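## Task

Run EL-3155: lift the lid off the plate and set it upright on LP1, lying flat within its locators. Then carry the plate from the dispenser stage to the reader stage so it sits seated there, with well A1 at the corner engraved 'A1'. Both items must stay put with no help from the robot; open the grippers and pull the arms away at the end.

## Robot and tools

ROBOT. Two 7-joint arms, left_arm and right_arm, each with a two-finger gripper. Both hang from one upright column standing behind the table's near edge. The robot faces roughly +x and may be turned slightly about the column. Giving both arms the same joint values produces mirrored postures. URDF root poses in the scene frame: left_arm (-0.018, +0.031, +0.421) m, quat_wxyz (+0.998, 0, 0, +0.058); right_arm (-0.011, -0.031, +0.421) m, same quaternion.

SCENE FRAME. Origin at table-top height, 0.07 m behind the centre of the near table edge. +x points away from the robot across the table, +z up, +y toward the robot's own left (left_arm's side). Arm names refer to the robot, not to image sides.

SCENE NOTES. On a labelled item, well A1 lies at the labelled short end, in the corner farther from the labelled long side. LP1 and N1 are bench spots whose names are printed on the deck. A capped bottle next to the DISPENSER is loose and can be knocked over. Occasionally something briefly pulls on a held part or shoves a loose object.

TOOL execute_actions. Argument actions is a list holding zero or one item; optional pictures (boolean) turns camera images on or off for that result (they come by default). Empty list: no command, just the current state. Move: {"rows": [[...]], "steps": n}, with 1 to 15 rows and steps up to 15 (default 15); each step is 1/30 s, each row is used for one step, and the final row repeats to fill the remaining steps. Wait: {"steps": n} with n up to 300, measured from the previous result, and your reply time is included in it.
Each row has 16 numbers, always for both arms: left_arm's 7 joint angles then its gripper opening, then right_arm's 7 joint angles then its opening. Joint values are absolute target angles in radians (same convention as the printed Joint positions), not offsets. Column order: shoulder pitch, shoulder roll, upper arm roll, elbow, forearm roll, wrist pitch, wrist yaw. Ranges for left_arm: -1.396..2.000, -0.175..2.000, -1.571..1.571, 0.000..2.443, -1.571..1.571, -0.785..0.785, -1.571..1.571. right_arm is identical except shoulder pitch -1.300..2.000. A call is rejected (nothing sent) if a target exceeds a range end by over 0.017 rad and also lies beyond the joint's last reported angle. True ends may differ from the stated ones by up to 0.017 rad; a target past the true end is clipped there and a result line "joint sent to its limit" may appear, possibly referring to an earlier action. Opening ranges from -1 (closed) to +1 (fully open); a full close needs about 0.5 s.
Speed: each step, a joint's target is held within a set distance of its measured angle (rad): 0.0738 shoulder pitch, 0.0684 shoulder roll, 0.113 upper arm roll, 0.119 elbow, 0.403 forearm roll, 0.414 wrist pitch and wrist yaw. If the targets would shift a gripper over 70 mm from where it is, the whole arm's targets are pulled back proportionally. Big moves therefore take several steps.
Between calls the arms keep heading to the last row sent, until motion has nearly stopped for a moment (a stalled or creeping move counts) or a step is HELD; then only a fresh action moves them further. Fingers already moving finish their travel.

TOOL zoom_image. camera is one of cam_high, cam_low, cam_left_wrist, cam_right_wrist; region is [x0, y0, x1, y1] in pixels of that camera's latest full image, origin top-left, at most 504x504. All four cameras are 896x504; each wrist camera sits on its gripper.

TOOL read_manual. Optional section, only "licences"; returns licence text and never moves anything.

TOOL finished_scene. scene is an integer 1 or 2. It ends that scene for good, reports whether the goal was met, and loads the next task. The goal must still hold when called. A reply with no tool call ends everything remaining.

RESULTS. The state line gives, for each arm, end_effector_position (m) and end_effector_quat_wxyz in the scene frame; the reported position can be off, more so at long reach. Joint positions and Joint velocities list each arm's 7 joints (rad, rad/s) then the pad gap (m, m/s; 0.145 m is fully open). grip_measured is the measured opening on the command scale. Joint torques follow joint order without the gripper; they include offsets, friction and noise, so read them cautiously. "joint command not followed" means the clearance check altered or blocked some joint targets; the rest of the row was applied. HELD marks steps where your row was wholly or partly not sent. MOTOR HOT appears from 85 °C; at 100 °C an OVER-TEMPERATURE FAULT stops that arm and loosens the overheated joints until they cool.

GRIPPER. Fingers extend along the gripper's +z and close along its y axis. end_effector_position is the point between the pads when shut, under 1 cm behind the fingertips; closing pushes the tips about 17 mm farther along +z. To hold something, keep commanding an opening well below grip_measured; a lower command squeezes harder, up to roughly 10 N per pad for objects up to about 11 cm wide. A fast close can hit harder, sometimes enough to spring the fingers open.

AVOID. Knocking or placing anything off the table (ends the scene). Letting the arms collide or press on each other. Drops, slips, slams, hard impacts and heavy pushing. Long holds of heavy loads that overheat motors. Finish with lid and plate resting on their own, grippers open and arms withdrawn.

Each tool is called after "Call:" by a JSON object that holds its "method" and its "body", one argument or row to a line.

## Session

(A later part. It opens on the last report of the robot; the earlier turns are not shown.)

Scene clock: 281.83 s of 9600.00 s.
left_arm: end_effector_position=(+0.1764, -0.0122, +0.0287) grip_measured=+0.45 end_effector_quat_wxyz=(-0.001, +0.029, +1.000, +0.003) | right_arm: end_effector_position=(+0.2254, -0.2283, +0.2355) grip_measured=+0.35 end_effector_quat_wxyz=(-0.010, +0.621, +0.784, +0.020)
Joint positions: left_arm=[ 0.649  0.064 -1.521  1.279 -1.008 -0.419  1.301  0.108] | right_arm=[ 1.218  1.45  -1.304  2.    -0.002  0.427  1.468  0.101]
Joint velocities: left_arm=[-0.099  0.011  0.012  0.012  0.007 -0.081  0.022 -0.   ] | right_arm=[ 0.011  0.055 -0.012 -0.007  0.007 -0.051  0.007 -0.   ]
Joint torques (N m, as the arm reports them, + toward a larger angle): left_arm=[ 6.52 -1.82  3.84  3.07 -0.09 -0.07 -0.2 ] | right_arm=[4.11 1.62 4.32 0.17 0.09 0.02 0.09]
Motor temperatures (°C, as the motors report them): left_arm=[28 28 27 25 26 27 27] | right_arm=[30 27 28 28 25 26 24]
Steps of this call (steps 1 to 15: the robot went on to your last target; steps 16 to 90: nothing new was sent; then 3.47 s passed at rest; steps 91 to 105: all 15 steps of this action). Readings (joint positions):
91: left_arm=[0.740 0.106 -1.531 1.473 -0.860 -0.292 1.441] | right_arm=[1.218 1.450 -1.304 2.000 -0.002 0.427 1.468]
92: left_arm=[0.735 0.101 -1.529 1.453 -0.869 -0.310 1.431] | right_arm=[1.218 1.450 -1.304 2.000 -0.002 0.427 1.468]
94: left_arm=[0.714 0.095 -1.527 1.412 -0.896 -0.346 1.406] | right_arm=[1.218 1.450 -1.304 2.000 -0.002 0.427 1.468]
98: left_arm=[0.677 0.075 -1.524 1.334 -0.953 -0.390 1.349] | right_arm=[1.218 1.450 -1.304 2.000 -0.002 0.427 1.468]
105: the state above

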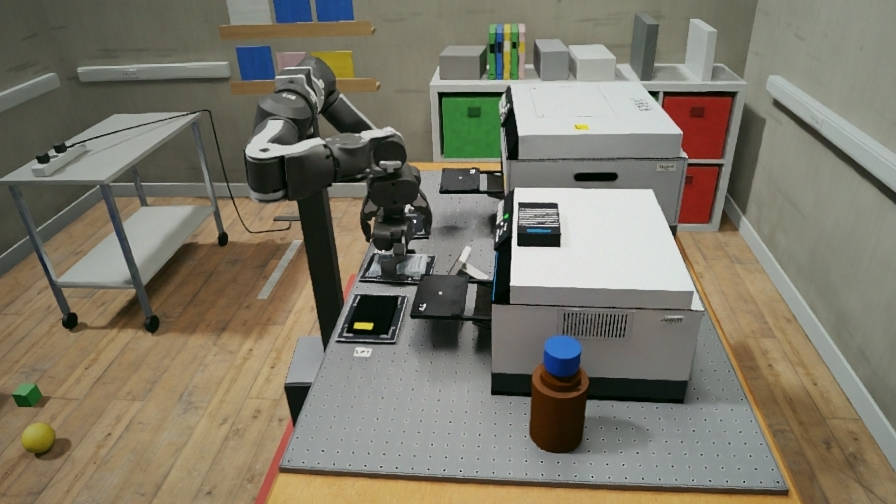

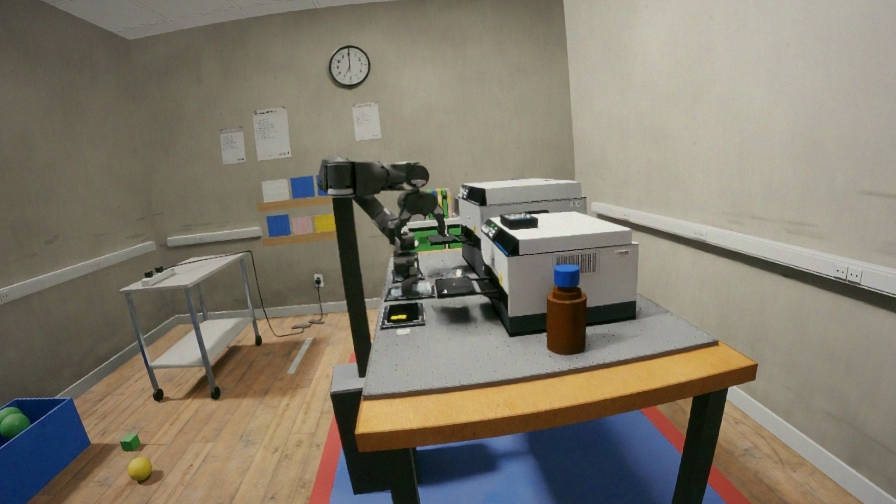

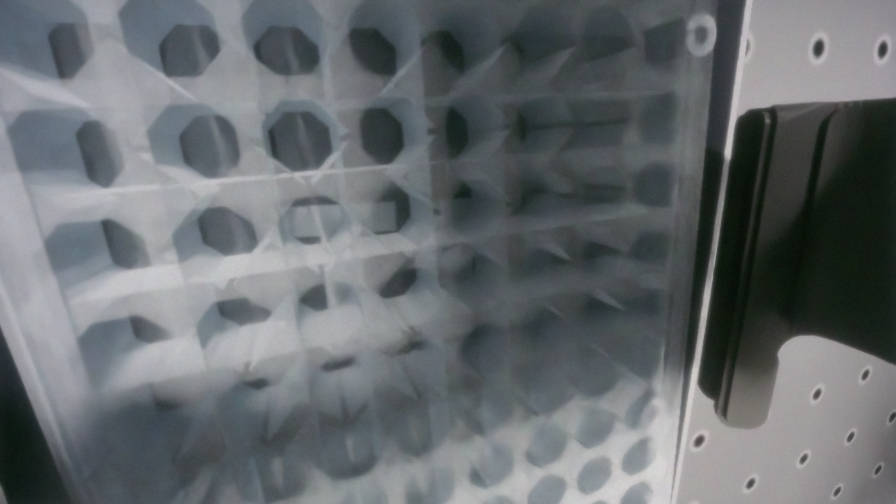

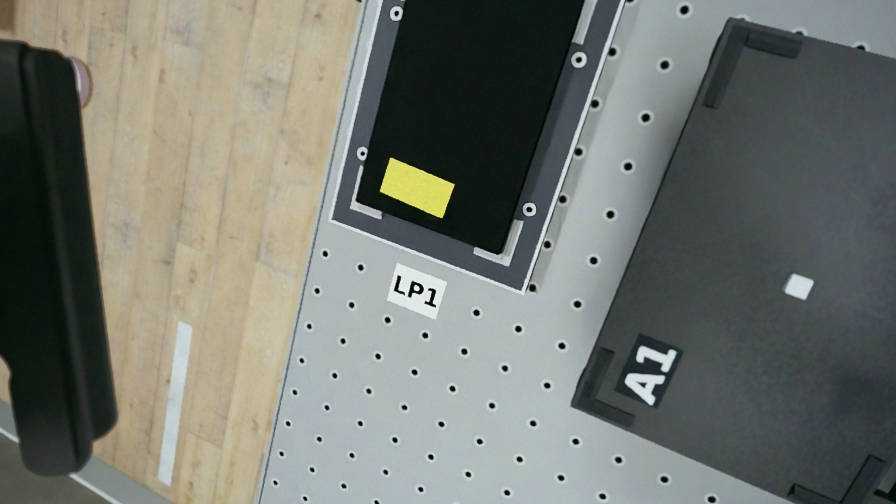

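Call:
{"method": "execute_actions", "body": {
  "actions": [
    {"rows":[[0.647,0.062,-1.518,1.273,-1.015,-0.425,1.29,0.4,1.22,1.45,-1.3,2,0,0.43,1.47,0.35],[0.644,0.0605,-1.517,1.267,-1.019,-0.428,1.285,0.35,1.22,1.45,-1.3,2,0,0.43,1.47,0.35],[0.644,0.0605,-1.517,1.267,-1.019,-0.428,1.285,0.31,1.22,1.45,-1.3,2,0,0.43,1.47,0.35],[0.644,0.0605,-1.517,1.267,-1.019,-0.428,1.285,0.28,1.22,1.45,-1.3,2,0,0.43,1.47,0.35],[0.644,0.0605,-1.517,1.267,-1.019,-0.428,1.285,0.25,1.22,1.45,-1.3,2,0,0.43,1.47,0.35],[0.644,0.0605,-1.517,1.267,-1.019,-0.428,1.285,0.22,1.22,1.45,-1.3,2,0,0.43,1.47,0.35],[0.644,0.0605,-1.517,1.267,-1.019,-0.428,1.285,0.2,1.22,1.45,-1.3,2,0,0.43,1.47,0.35],[0.644,0.0605,-1.517,1.267,-1.019,-0.428,1.285,0.18,1.22,1.45,-1.3,2,0,0.43,1.47,0.35],[0.644,0.0605,-1.517,1.267,-1.019,-0.428,1.285,0.16,1.22,1.45,-1.3,2,0,0.43,1.47,0.35],[0.644,0.0605,-1.517,1.267,-1.019,-0.428,1.285,0.14,1.22,1.45,-1.3,2,0,0.43,1.47,0.35],[0.644,0.0605,-1.517,1.267,-1.019,-0.428,1.285,0.12,1.22,1.45,-1.3,2,0,0.43,1.47,0.35],[0.644,0.0605,-1.517,1.267,-1.019,-0.428,1.285,0.09,1.22,1.45,-1.3,2,0,0.43,1.47,0.35],[0.644,0.0605,-1.517,1.267,-1.019,-0.428,1.285,0.05,1.22,1.45,-1.3,2,0,0.43,1.47,0.35]],"steps":15}
  ],
  "pictures": false
}}

Call:
{"method": "execute_actions", "body": {
  "actions": [
    {"rows":[[0.644,0.0605,-1.517,1.267,-1.019,-0.428,1.285,0.12,1.22,1.45,-1.3,2,0,0.43,1.47,0.35],[0.644,0.0605,-1.517,1.267,-1.019,-0.428,1.285,0.16,1.22,1.45,-1.3,2,0,0.43,1.47,0.35],[0.644,0.0605,-1.517,1.267,-1.019,-0.428,1.285,0.22,1.22,1.45,-1.3,2,0,0.43,1.47,0.35]],"steps":9}
  ]
}}

Call:
{"method": "zoom_image", "body": {
  "camera": "cam_high",
  "region": [350,230,445,295]
}}

Scene clock: 286.80 s of 9600.00 s.
left_arm: end_effector_position=(+0.1779, -0.0125, +0.0275) grip_measured=+0.16 end_effector_quat_wxyz=(+0.002, +0.031, +1.000, +0.002) | right_arm: end_effector_position=(+0.2254, -0.2283, +0.2355) grip_measured=+0.35 end_effector_quat_wxyz=(-0.010, +0.621, +0.784, +0.020)
Joint positions: left_arm=[ 0.648  0.061 -1.52   1.269 -1.018 -0.425  1.291  0.088] | right_arm=[ 1.218  1.45  -1.304  2.    -0.002  0.427  1.468  0.101]
Joint velocities: left_arm=[ 0.055 -0.011  0.002 -0.002 -0.007 -0.007 -0.022  0.   ] | right_arm=[-0.033  0.011  0.002 -0.007  0.037 -0.007 -0.022 -0.   ]
Joint torques (N m, as the arm reports them, + toward a larger angle): left_arm=[ 5.33 -1.88  3.79  2.58 -0.05 -0.08 -0.21] | right_arm=[ 3.98  1.76  4.38  0.16  0.11 -0.02  0.07]
Motor temperatures (°C, as the motors report them): left_arm=[28 28 27 25 26 27 27] | right_arm=[30 27 28 28 25 26 24]
Steps of this call (steps 1 to 15: the robot went on to your last target; steps 16 to 90: nothing new was sent; then 1.47 s passed at rest; steps 91 to 105: all 15 steps of this action). Readings (joint positions):
91: left_arm=[0.649 0.063 -1.521 1.277 -1.011 -0.421 1.299] | right_arm=[1.218 1.450 -1.304 2.000 -0.002 0.427 1.468]
92: left_arm=[0.649 0.061 -1.520 1.272 -1.014 -0.422 1.295] | right_arm=[1.218 1.450 -1.304 2.000 -0.002 0.427 1.468]
94: left_arm=[0.648 0.061 -1.520 1.269 -1.017 -0.424 1.293] | right_arm=[1.218 1.450 -1.304 2.000 -0.002 0.427 1.468]
98: left_arm=[0.648 0.061 -1.520 1.269 -1.018 -0.425 1.291] | right_arm=[1.218 1.450 -1.304 2.000 -0.002 0.427 1.468]
105: the state above

Scene clock: 287.10 s of 9600.00 s.
left_arm: end_effector_position=(+0.1780, -0.0126, +0.0275) grip_measured=+0.22 end_effector_quat_wxyz=(+0.002, +0.031, +1.000, +0.002) | right_arm: end_effector_position=(+0.2254, -0.2283, +0.2355) grip_measured=+0.35 end_effector_quat_wxyz=(-0.010, +0.621, +0.784, +0.020)
Joint positions: left_arm=[ 0.648  0.061 -1.519  1.269 -1.018 -0.425  1.291  0.092] | right_arm=[ 1.218  1.45  -1.304  2.    -0.002  0.427  1.468  0.101]
Joint velocities: left_arm=[-0.077  0.011  0.012 -0.022  0.007 -0.007 -0.037 -0.   ] | right_arm=[-0.055  0.011 -0.007 -0.017  0.037 -0.066 -0.007 -0.   ]
Joint torques (N m, as the arm reports them, + toward a larger angle): left_arm=[ 5.34 -1.84  3.78  2.65 -0.06 -0.09 -0.21] | right_arm=[4.09 1.66 4.33 0.26 0.06 0.01 0.07]
Motor temperatures (°C, as the motors report them): left_arm=[28 28 27 25 26 27 27] | right_arm=[30 27 28 28 25 26 24]
Steps of this call (steps 1 to 9: all 9 steps of this action). Readings (joint positions):
1: left_arm=[0.648 0.061 -1.520 1.269 -1.018 -0.425 1.291] | right_arm=[1.218 1.450 -1.304 2.000 -0.002 0.427 1.468]
2: left_arm=[0.648 0.061 -1.519 1.269 -1.018 -0.425 1.291] | right_arm=[1.218 1.450 -1.304 2.000 -0.002 0.427 1.468]
4: left_arm=[0.648 0.061 -1.519 1.269 -1.018 -0.425 1.291] | right_arm=[1.218 1.450 -1.304 2.000 -0.002 0.427 1.468]
8: left_arm=[0.648 0.061 -1.519 1.269 -1.018 -0.425 1.291] | right_arm=[1.218 1.450 -1.304 2.000 -0.002 0.427 1.468]
9: the state above

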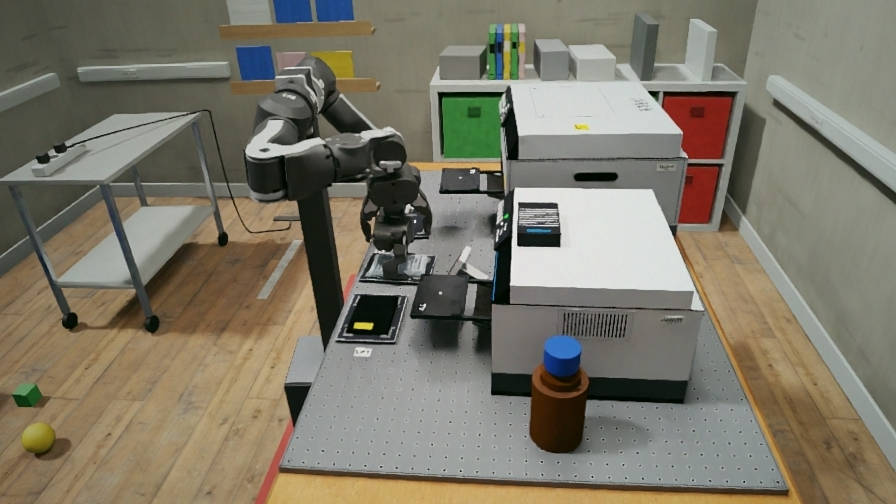

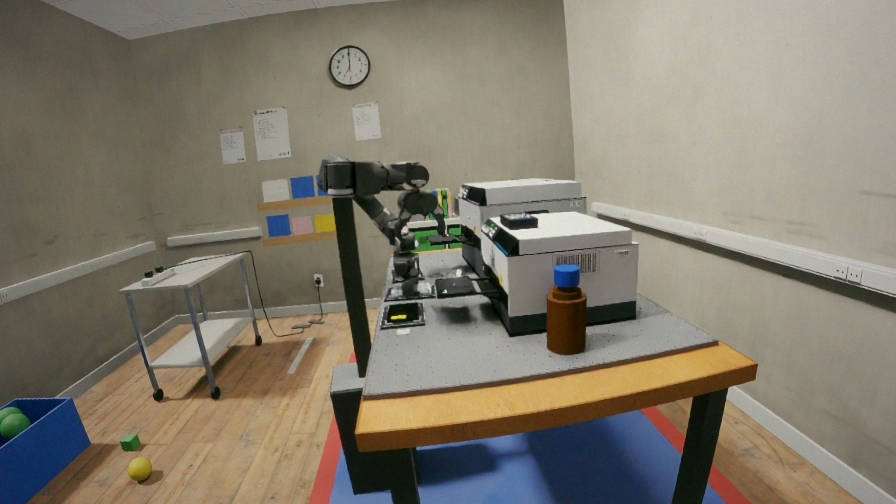

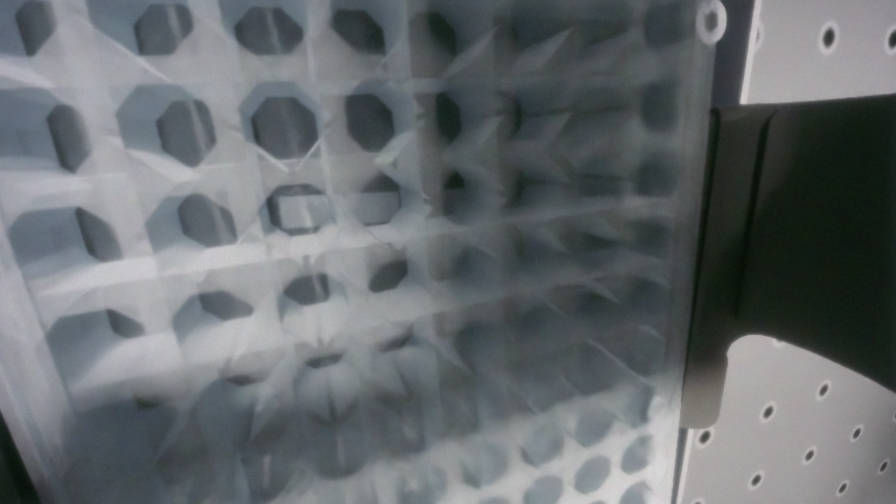

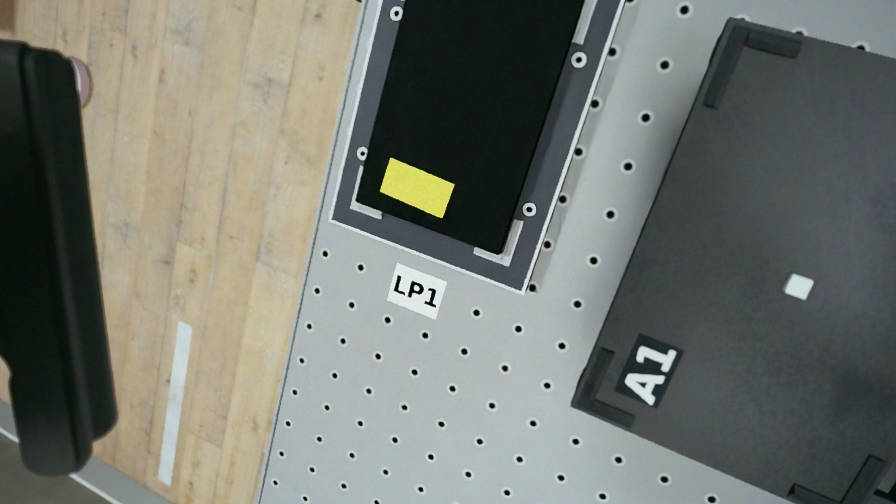

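Region (350, 230, 445, 295) of cam_high's 896x504 image, scaled by 5.305, with more detail than that image has; it fills the top 345 rows of this view, and the rest is white.

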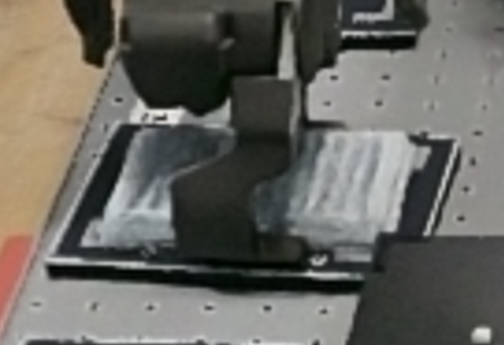

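Call:
{"method": "execute_actions", "body": {
  "actions": [
    {"rows":[[0.644,0.0605,-1.517,1.267,-1.019,-0.428,1.285,0.18,1.22,1.45,-1.3,2,0,0.43,1.47,0.35],[0.644,0.0605,-1.517,1.267,-1.019,-0.428,1.285,0.14,1.22,1.45,-1.3,2,0,0.43,1.47,0.35],[0.644,0.0605,-1.517,1.267,-1.019,-0.428,1.285,0.05,1.22,1.45,-1.3,2,0,0.43,1.47,0.35],[0.644,0.0605,-1.517,1.267,-1.019,-0.428,1.285,-0.05,1.22,1.45,-1.3,2,0,0.43,1.47,0.35],[0.642,0.065,-1.516,1.273,-1.019,-0.429,1.288,-0.05,1.22,1.45,-1.3,2,0,0.43,1.47,0.35],[0.64,0.07,-1.515,1.278,-1.02,-0.43,1.288,-0.05,1.22,1.45,-1.3,2,0,0.43,1.47,0.35],[0.638,0.075,-1.515,1.282,-1.021,-0.432,1.288,-0.05,1.22,1.45,-1.3,2,0,0.43,1.47,0.35],[0.636,0.079,-1.514,1.285,-1.021,-0.433,1.288,-0.05,1.22,1.45,-1.3,2,0,0.43,1.47,0.35],[0.636,0.079,-1.514,1.285,-1.021,-0.433,1.288,-0.05,1.22,1.45,-1.3,2,0,0.43,1.47,0.35],[0.636,0.079,-1.514,1.285,-1.021,-0.433,1.288,0.1,1.22,1.45,-1.3,2,0,0.43,1.47,0.35],[0.636,0.079,-1.514,1.285,-1.021,-0.433,1.288,0.16,1.22,1.45,-1.3,2,0,0.43,1.47,0.35],[0.636,0.079,-1.514,1.285,-1.021,-0.433,1.288,0.22,1.22,1.45,-1.3,2,0,0.43,1.47,0.35]],"steps":15}
  ]
}}

Call:
{"method": "zoom_image", "body": {
  "camera": "cam_high",
  "region": [350,230,445,295]
}}

Scene clock: 291.17 s of 9600.00 s.
left_arm: end_effector_position=(+0.1752, -0.0099, +0.0268) grip_measured=+0.22 end_effector_quat_wxyz=(-0.000, +0.032, +0.999, +0.000) | right_arm: end_effector_position=(+0.2254, -0.2283, +0.2355) grip_measured=+0.35 end_effector_quat_wxyz=(-0.010, +0.621, +0.784, +0.020)
Joint positions: left_arm=[ 0.639  0.077 -1.514  1.286 -1.022 -0.43   1.291  0.092] | right_arm=[ 1.218  1.45  -1.304  2.    -0.002  0.427  1.468  0.101]
Joint velocities: left_arm=[ 0.011  0.011 -0.007 -0.017 -0.022 -0.022  0.051  0.   ] | right_arm=[ 0.055  0.033  0.012 -0.027 -0.037  0.081 -0.022 -0.   ]
Joint torques (N m, as the arm reports them, + toward a larger angle): left_arm=[ 5.61 -1.3   3.38  2.85  0.04 -0.08 -0.12] | right_arm=[3.94 1.75 4.42 0.17 0.1  0.04 0.08]
Motor temperatures (°C, as the motors report them): left_arm=[28 28 27 25 26 27 27] | right_arm=[30 27 28 28 25 26 24]
Steps of this call (steps 1 to 15: the robot went on to your last target; steps 16 to 90: nothing new was sent; then 0.57 s passed at rest; steps 91 to 105: all 15 steps of this action). Readings (joint positions):
91: left_arm=[0.648 0.061 -1.519 1.269 -1.018 -0.425 1.291] | right_arm=[1.218 1.450 -1.304 2.000 -0.002 0.427 1.468]
92: left_arm=[0.648 0.061 -1.519 1.269 -1.018 -0.425 1.291] | right_arm=[1.218 1.450 -1.304 2.000 -0.002 0.427 1.468]
94: left_arm=[0.648 0.061 -1.519 1.269 -1.018 -0.425 1.291] | right_arm=[1.218 1.450 -1.304 2.000 -0.002 0.427 1.468]
98: left_arm=[0.643 0.074 -1.515 1.286 -1.022 -0.428 1.291] | right_arm=[1.218 1.450 -1.304 2.000 -0.002 0.427 1.468]
105: the state above

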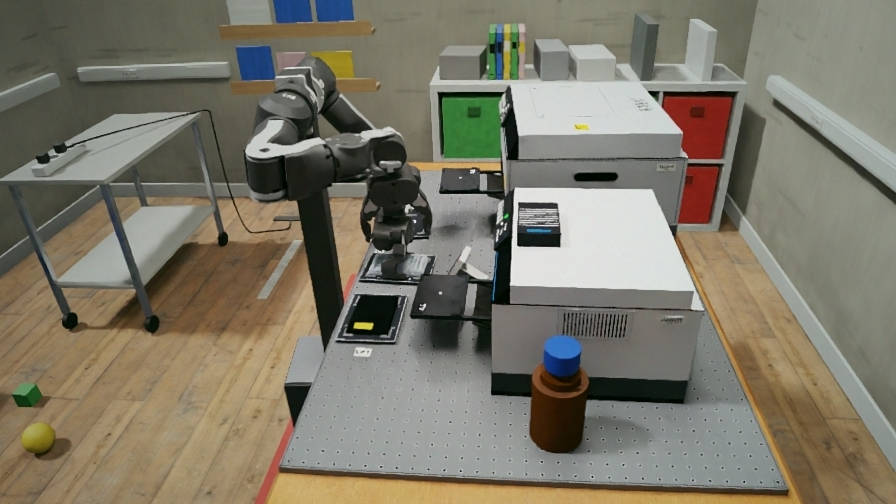

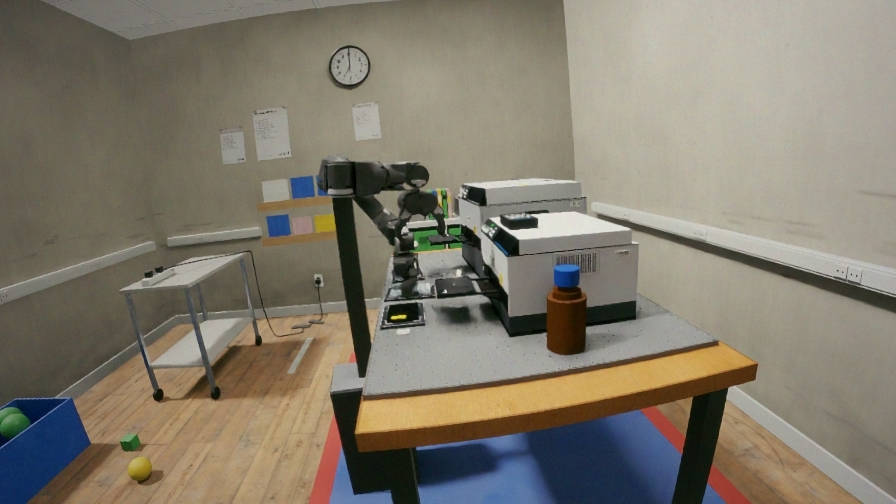

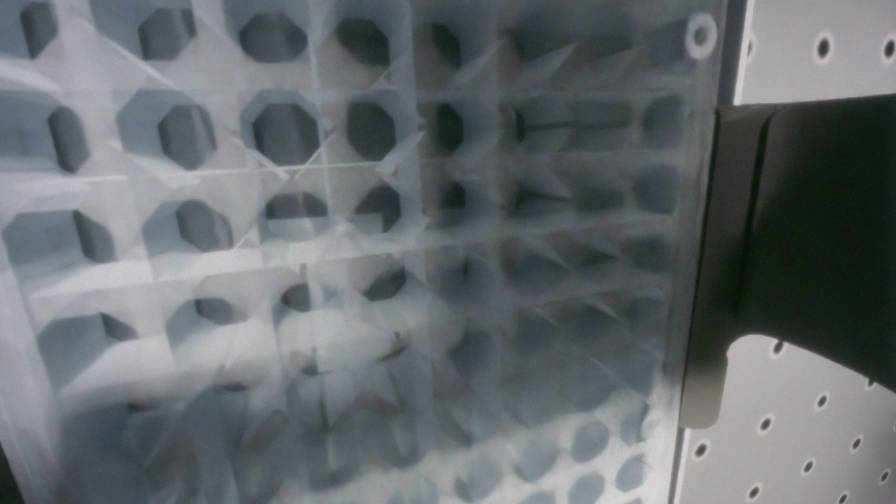

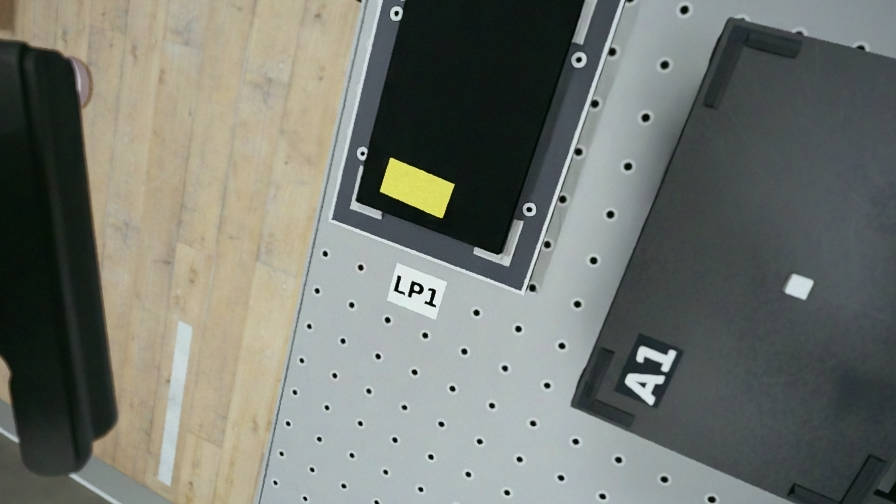

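Region (350, 230, 445, 295) of cam_high's 896x504 image, scaled by 5.305, with more detail than that image has; it fills the top 345 rows of this view, and the rest is white.

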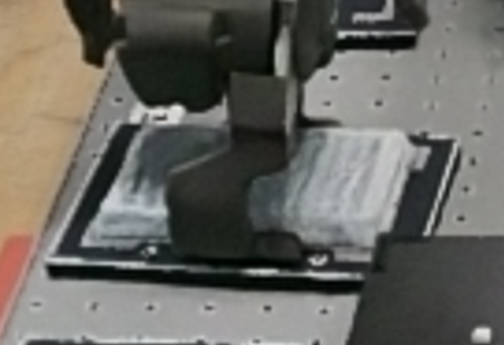

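Call:
{"method": "execute_actions", "body": {
  "actions": [
    {"rows":[[0.636,0.079,-1.514,1.285,-1.021,-0.433,1.292,0.2,1.22,1.45,-1.3,2,0,0.43,1.47,0.35],[0.636,0.082,-1.514,1.287,-1.021,-0.434,1.295,0.18,1.22,1.45,-1.3,2,0,0.43,1.47,0.35],[0.636,0.085,-1.513,1.289,-1.022,-0.435,1.297,0.175,1.22,1.45,-1.3,2,0,0.43,1.47,0.35],[0.636,0.088,-1.513,1.291,-1.022,-0.436,1.298,0.175,1.22,1.45,-1.3,2,0,0.43,1.47,0.35],[0.636,0.091,-1.512,1.293,-1.023,-0.437,1.298,0.175,1.22,1.45,-1.3,2,0,0.43,1.47,0.35]],"steps":12}
  ]
}}

Call:
{"method": "zoom_image", "body": {
  "camera": "cam_high",
  "region": [350,230,445,295]
}}

Scene clock: 293.87 s of 9600.00 s.
left_arm: end_effector_position=(+0.1751, -0.0074, +0.0270) grip_measured=+0.17 end_effector_quat_wxyz=(-0.001, +0.034, +0.999, +0.001) | right_arm: end_effector_position=(+0.2254, -0.2283, +0.2355) grip_measured=+0.35 end_effector_quat_wxyz=(-0.010, +0.621, +0.784, +0.020)
Joint positions: left_arm=[ 0.639  0.086 -1.513  1.295 -1.022 -0.435  1.293  0.089] | right_arm=[ 1.218  1.45  -1.304  2.    -0.002  0.427  1.468  0.101]
Joint velocities: left_arm=[-0.011  0.011 -0.007 -0.002 -0.066  0.037 -0.022 -0.   ] | right_arm=[-0.011 -0.033  0.002  0.002 -0.066  0.022 -0.022  0.   ]
Joint torques (N m, as the arm reports them, + toward a larger angle): left_arm=[ 5.53 -0.65  3.63  2.77 -0.04 -0.07  0.11] | right_arm=[4.04 1.62 4.4  0.2  0.12 0.01 0.08]
Motor temperatures (°C, as the motors report them): left_arm=[28 28 27 25 26 27 27] | right_arm=[30 27 28 28 25 26 24]
Steps of this call (steps 1 to 15: the robot went on to your last target; steps 16 to 69: nothing new was sent; steps 70 to 81: all 12 steps of this action). Readings (joint positions):
70: left_arm=[0.639 0.077 -1.514 1.286 -1.022 -0.430 1.291] | right_arm=[1.218 1.450 -1.304 2.000 -0.002 0.427 1.468]
71: left_arm=[0.639 0.078 -1.514 1.287 -1.022 -0.430 1.293] | right_arm=[1.218 1.450 -1.304 2.000 -0.002 0.427 1.468]
73: left_arm=[0.639 0.082 -1.514 1.291 -1.022 -0.432 1.293] | right_arm=[1.218 1.450 -1.304 2.000 -0.002 0.427 1.468]
77: left_arm=[0.639 0.086 -1.513 1.295 -1.022 -0.434 1.293] | right_arm=[1.218 1.450 -1.304 2.000 -0.002 0.427 1.468]
81: the state above

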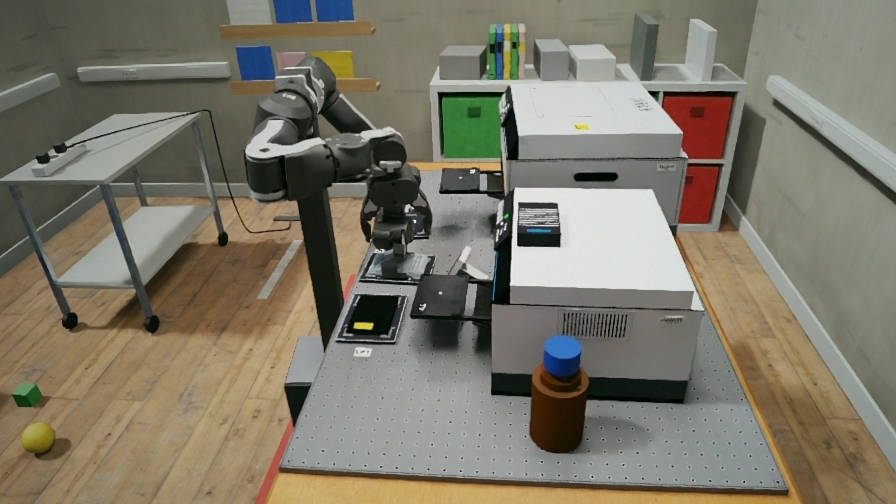

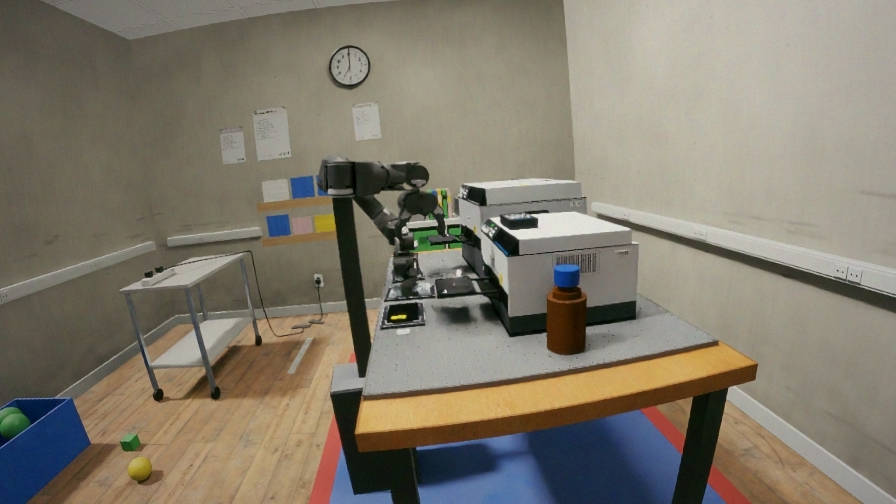

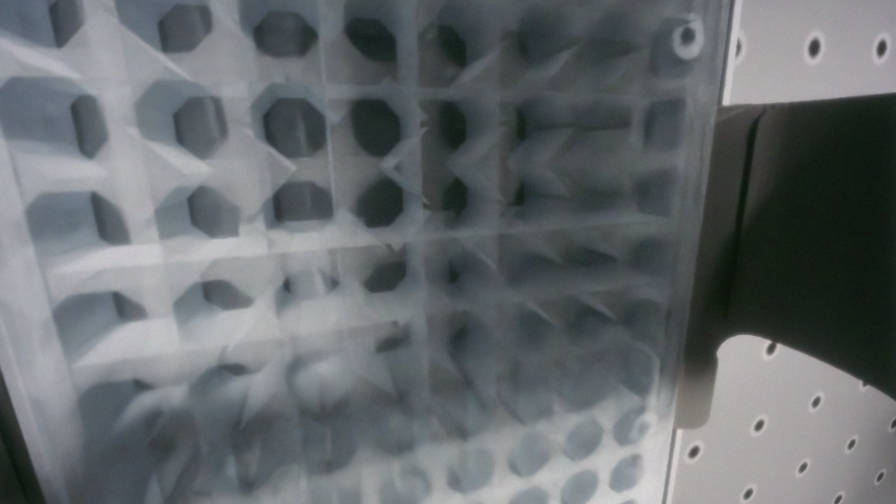

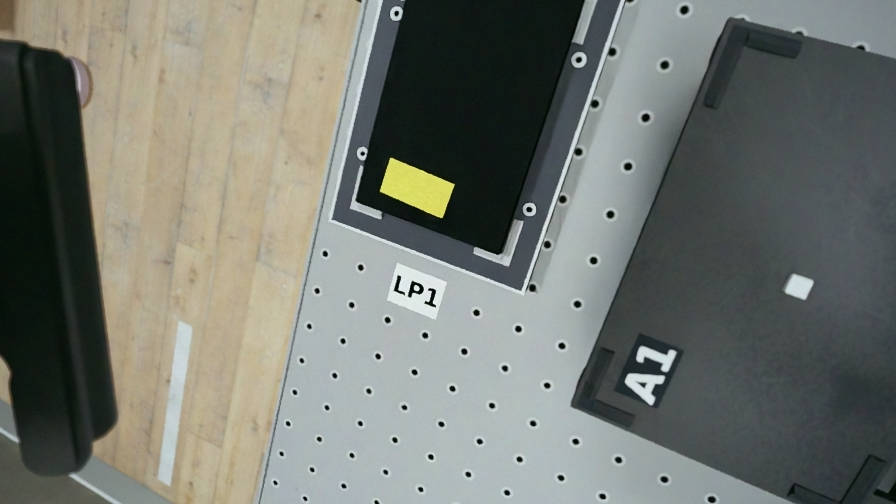

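Region (350, 230, 445, 295) of cam_high's 896x504 image, scaled by 5.305, with more detail than that image has; it fills the top 345 rows of this view, and the rest is white.

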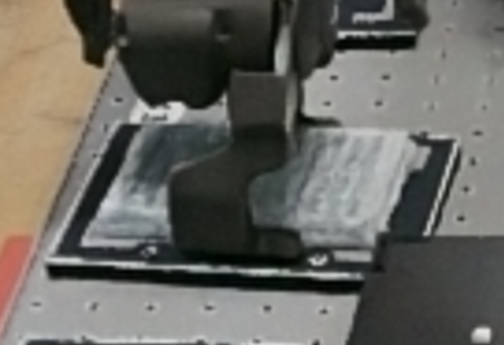

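Dropped in. Grip and lift a little.

Call:
{"method": "execute_actions", "body": {
  "actions": [
    {"rows":[[0.638,0.088,-1.512,1.293,-1.023,-0.435,1.293,0.15,1.22,1.45,-1.3,2,0,0.43,1.47,0.35],[0.638,0.088,-1.512,1.293,-1.023,-0.435,1.293,0.13,1.22,1.45,-1.3,2,0,0.43,1.47,0.35],[0.638,0.088,-1.512,1.293,-1.023,-0.435,1.293,0.1,1.22,1.45,-1.3,2,0,0.43,1.47,0.35],[0.638,0.088,-1.512,1.293,-1.023,-0.435,1.293,0.06,1.22,1.45,-1.3,2,0,0.43,1.47,0.35],[0.638,0.088,-1.512,1.293,-1.023,-0.435,1.293,0,1.22,1.45,-1.3,2,0,0.43,1.47,0.35],[0.638,0.088,-1.512,1.293,-1.023,-0.435,1.293,-0.15,1.22,1.45,-1.3,2,0,0.43,1.47,0.35],[0.638,0.088,-1.512,1.293,-1.023,-0.435,1.293,-0.35,1.22,1.45,-1.3,2,0,0.43,1.47,0.35],[0.638,0.088,-1.512,1.293,-1.023,-0.435,1.293,-0.6,1.22,1.45,-1.3,2,0,0.43,1.47,0.35]],"steps":12}
  ],
  "pictures": false
}}

Call:
{"method": "execute_actions", "body": {
  "actions": [
    {"rows":[[0.643,0.09,-1.513,1.302,-1.016,-0.431,1.305,-0.6,1.22,1.45,-1.3,2,0,0.43,1.47,0.35],[0.648,0.092,-1.513,1.311,-1.009,-0.427,1.313,-0.6,1.22,1.45,-1.3,2,0,0.43,1.47,0.35],[0.653,0.094,-1.514,1.321,-1.002,-0.424,1.32,-0.6,1.22,1.45,-1.3,2,0,0.43,1.47,0.35],[0.658,0.096,-1.514,1.33,-0.995,-0.42,1.327,-0.6,1.22,1.45,-1.3,2,0,0.43,1.47,0.35],[0.666,0.099,-1.515,1.344,-0.984,-0.414,1.337,-0.6,1.22,1.45,-1.3,2,0,0.43,1.47,0.35],[0.674,0.102,-1.516,1.358,-0.973,-0.408,1.347,-0.6,1.22,1.45,-1.3,2,0,0.43,1.47,0.35],[0.681,0.105,-1.517,1.372,-0.962,-0.402,1.357,-0.6,1.22,1.45,-1.3,2,0,0.43,1.47,0.35],[0.688,0.107,-1.518,1.384,-0.952,-0.397,1.364,-0.6,1.22,1.45,-1.3,2,0,0.43,1.47,0.35]],"steps":12}
  ]
}}

Call:
{"method": "zoom_image", "body": {
  "camera": "cam_high",
  "region": [350,230,445,295]
}}

Scene clock: 299.33 s of 9600.00 s.
left_arm: end_effector_position=(+0.1752, -0.0067, +0.0270) grip_measured=+0.14 end_effector_quat_wxyz=(-0.001, +0.034, +0.999, +0.003) | right_arm: end_effector_position=(+0.2254, -0.2283, +0.2355) grip_measured=+0.35 end_effector_quat_wxyz=(-0.010, +0.621, +0.784, +0.020)
Joint positions: left_arm=[ 0.639  0.086 -1.513  1.295 -1.022 -0.435  1.297  0.086] | right_arm=[ 1.218  1.45  -1.304  2.    -0.002  0.427  1.468  0.101]
Joint velocities: left_arm=[ 0.055 -0.011  0.007 -0.012 -0.007 -0.022 -0.037 -0.   ] | right_arm=[-0.033  0.011  0.002  0.007 -0.007 -0.007  0.022  0.   ]
Joint torques (N m, as the arm reports them, + toward a larger angle): left_arm=[ 6.07 -1.3   3.55  2.77 -0.04  0.   -0.14] | right_arm=[ 4.    1.78  4.36  0.23  0.09 -0.02  0.11]
Motor temperatures (°C, as the motors report them): left_arm=[28 28 27 25 26 27 27] | right_arm=[30 27 28 28 25 26 24]
Steps of this call (steps 1 to 15: the robot went on to your last target; steps 16 to 90: nothing new was sent; then 2.07 s passed at rest; steps 91 to 102: all 12 steps of this action). Readings (joint positions):
91: left_arm=[0.639 0.086 -1.513 1.295 -1.022 -0.435 1.296] | right_arm=[1.218 1.450 -1.304 2.000 -0.002 0.427 1.468]
92: left_arm=[0.639 0.086 -1.513 1.295 -1.022 -0.435 1.297] | right_arm=[1.218 1.450 -1.304 2.000 -0.002 0.427 1.468]
94: left_arm=[0.639 0.086 -1.513 1.295 -1.022 -0.435 1.297] | right_arm=[1.218 1.450 -1.304 2.000 -0.002 0.427 1.468]
98: left_arm=[0.639 0.086 -1.513 1.295 -1.022 -0.435 1.297] | right_arm=[1.218 1.450 -1.304 2.000 -0.002 0.427 1.468]
102: the state above

Scene clock: 299.73 s of 9600.00 s.
left_arm: end_effector_position=(+0.1795, -0.0092, +0.0486) grip_measured=+0.14 end_effector_quat_wxyz=(+0.006, +0.032, +0.999, -0.003) | right_arm: end_effector_position=(+0.2254, -0.2283, +0.2355) grip_measured=+0.35 end_effector_quat_wxyz=(-0.010, +0.621, +0.784, +0.020)
Joint positions: left_arm=[ 0.691  0.106 -1.514  1.386 -0.955 -0.4    1.357  0.086] | right_arm=[ 1.218  1.45  -1.304  2.    -0.002  0.427  1.468  0.101]
Joint velocities: left_arm=[-0.011 -0.077  0.002 -0.002  0.095 -0.022  0.022  0.   ] | right_arm=[ 0.011 -0.077  0.007 -0.022 -0.007 -0.081 -0.037 -0.   ]
Joint torques (N m, as the arm reports them, + toward a larger angle): left_arm=[ 5.71 -1.23  2.67  2.74  0.07  0.1   0.12] | right_arm=[4.04 1.77 4.31 0.03 0.1  0.02 0.09]
Motor temperatures (°C, as the motors report them): left_arm=[28 28 27 25 26 27 27] | right_arm=[30 27 28 28 25 26 24]
Steps of this call (steps 1 to 12: all 12 steps of this action). Readings (joint positions):
1: left_arm=[0.640 0.087 -1.513 1.299 -1.021 -0.434 1.298] | right_arm=[1.218 1.450 -1.304 2.000 -0.002 0.427 1.468]
2: left_arm=[0.643 0.090 -1.513 1.307 -1.016 -0.432 1.302] | right_arm=[1.218 1.450 -1.304 2.000 -0.002 0.427 1.468]
4: left_arm=[0.655 0.095 -1.513 1.327 -1.003 -0.427 1.314] | right_arm=[1.218 1.450 -1.304 2.000 -0.002 0.427 1.468]
8: left_arm=[0.687 0.105 -1.514 1.381 -0.966 -0.406 1.349] | right_arm=[1.218 1.450 -1.304 2.000 -0.002 0.427 1.468]
12: the state above

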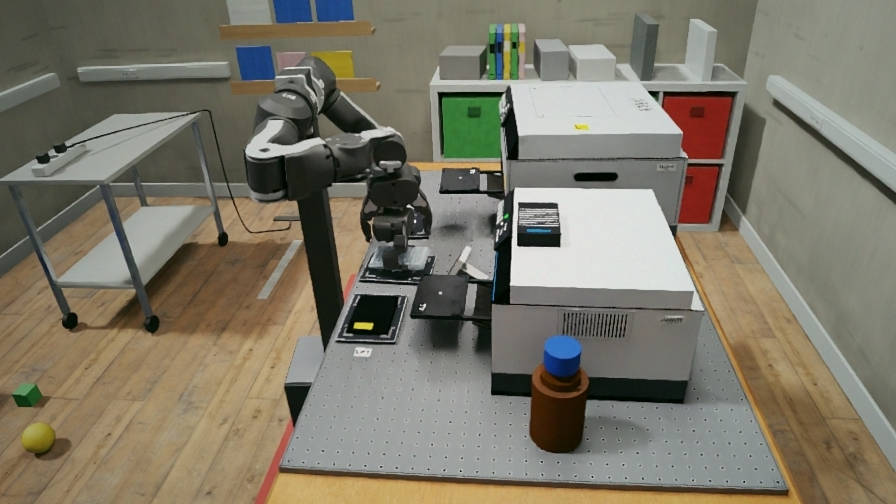

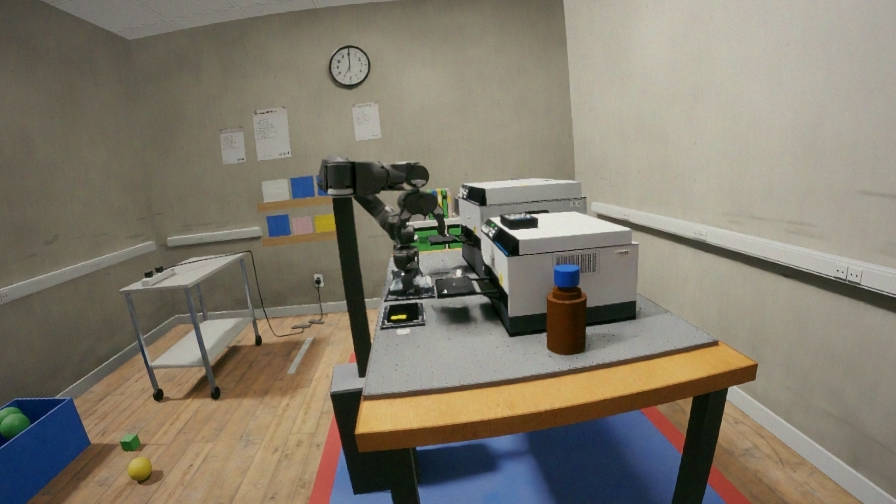

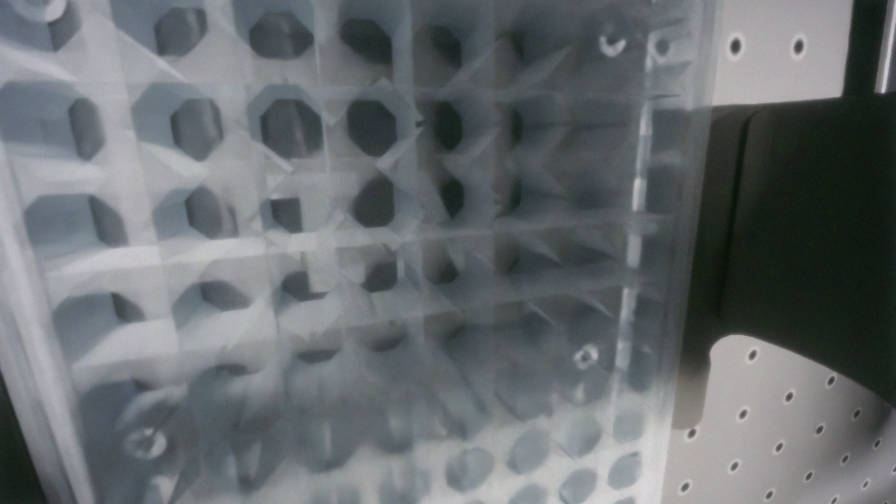

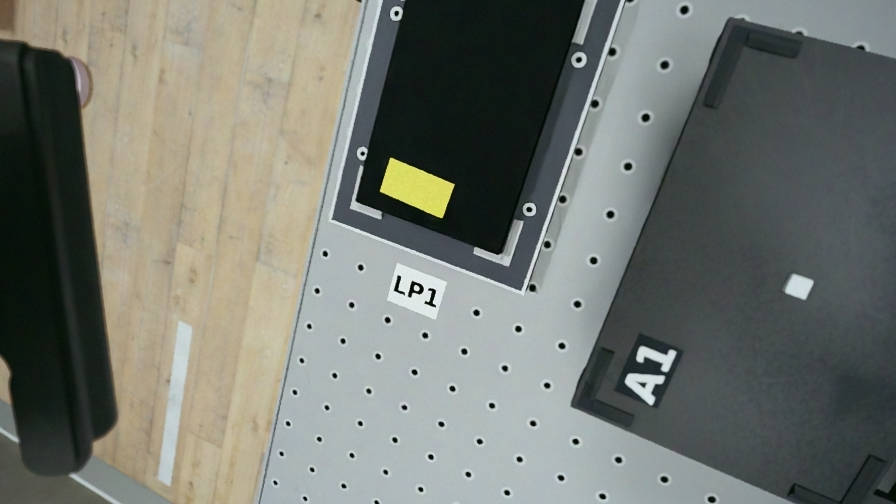

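Region (350, 230, 445, 295) of cam_high's 896x504 image, scaled by 5.305, with more detail than that image has; it fills the top 345 rows of this view, and the rest is white.

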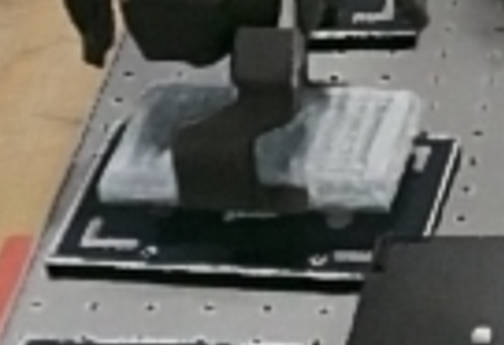

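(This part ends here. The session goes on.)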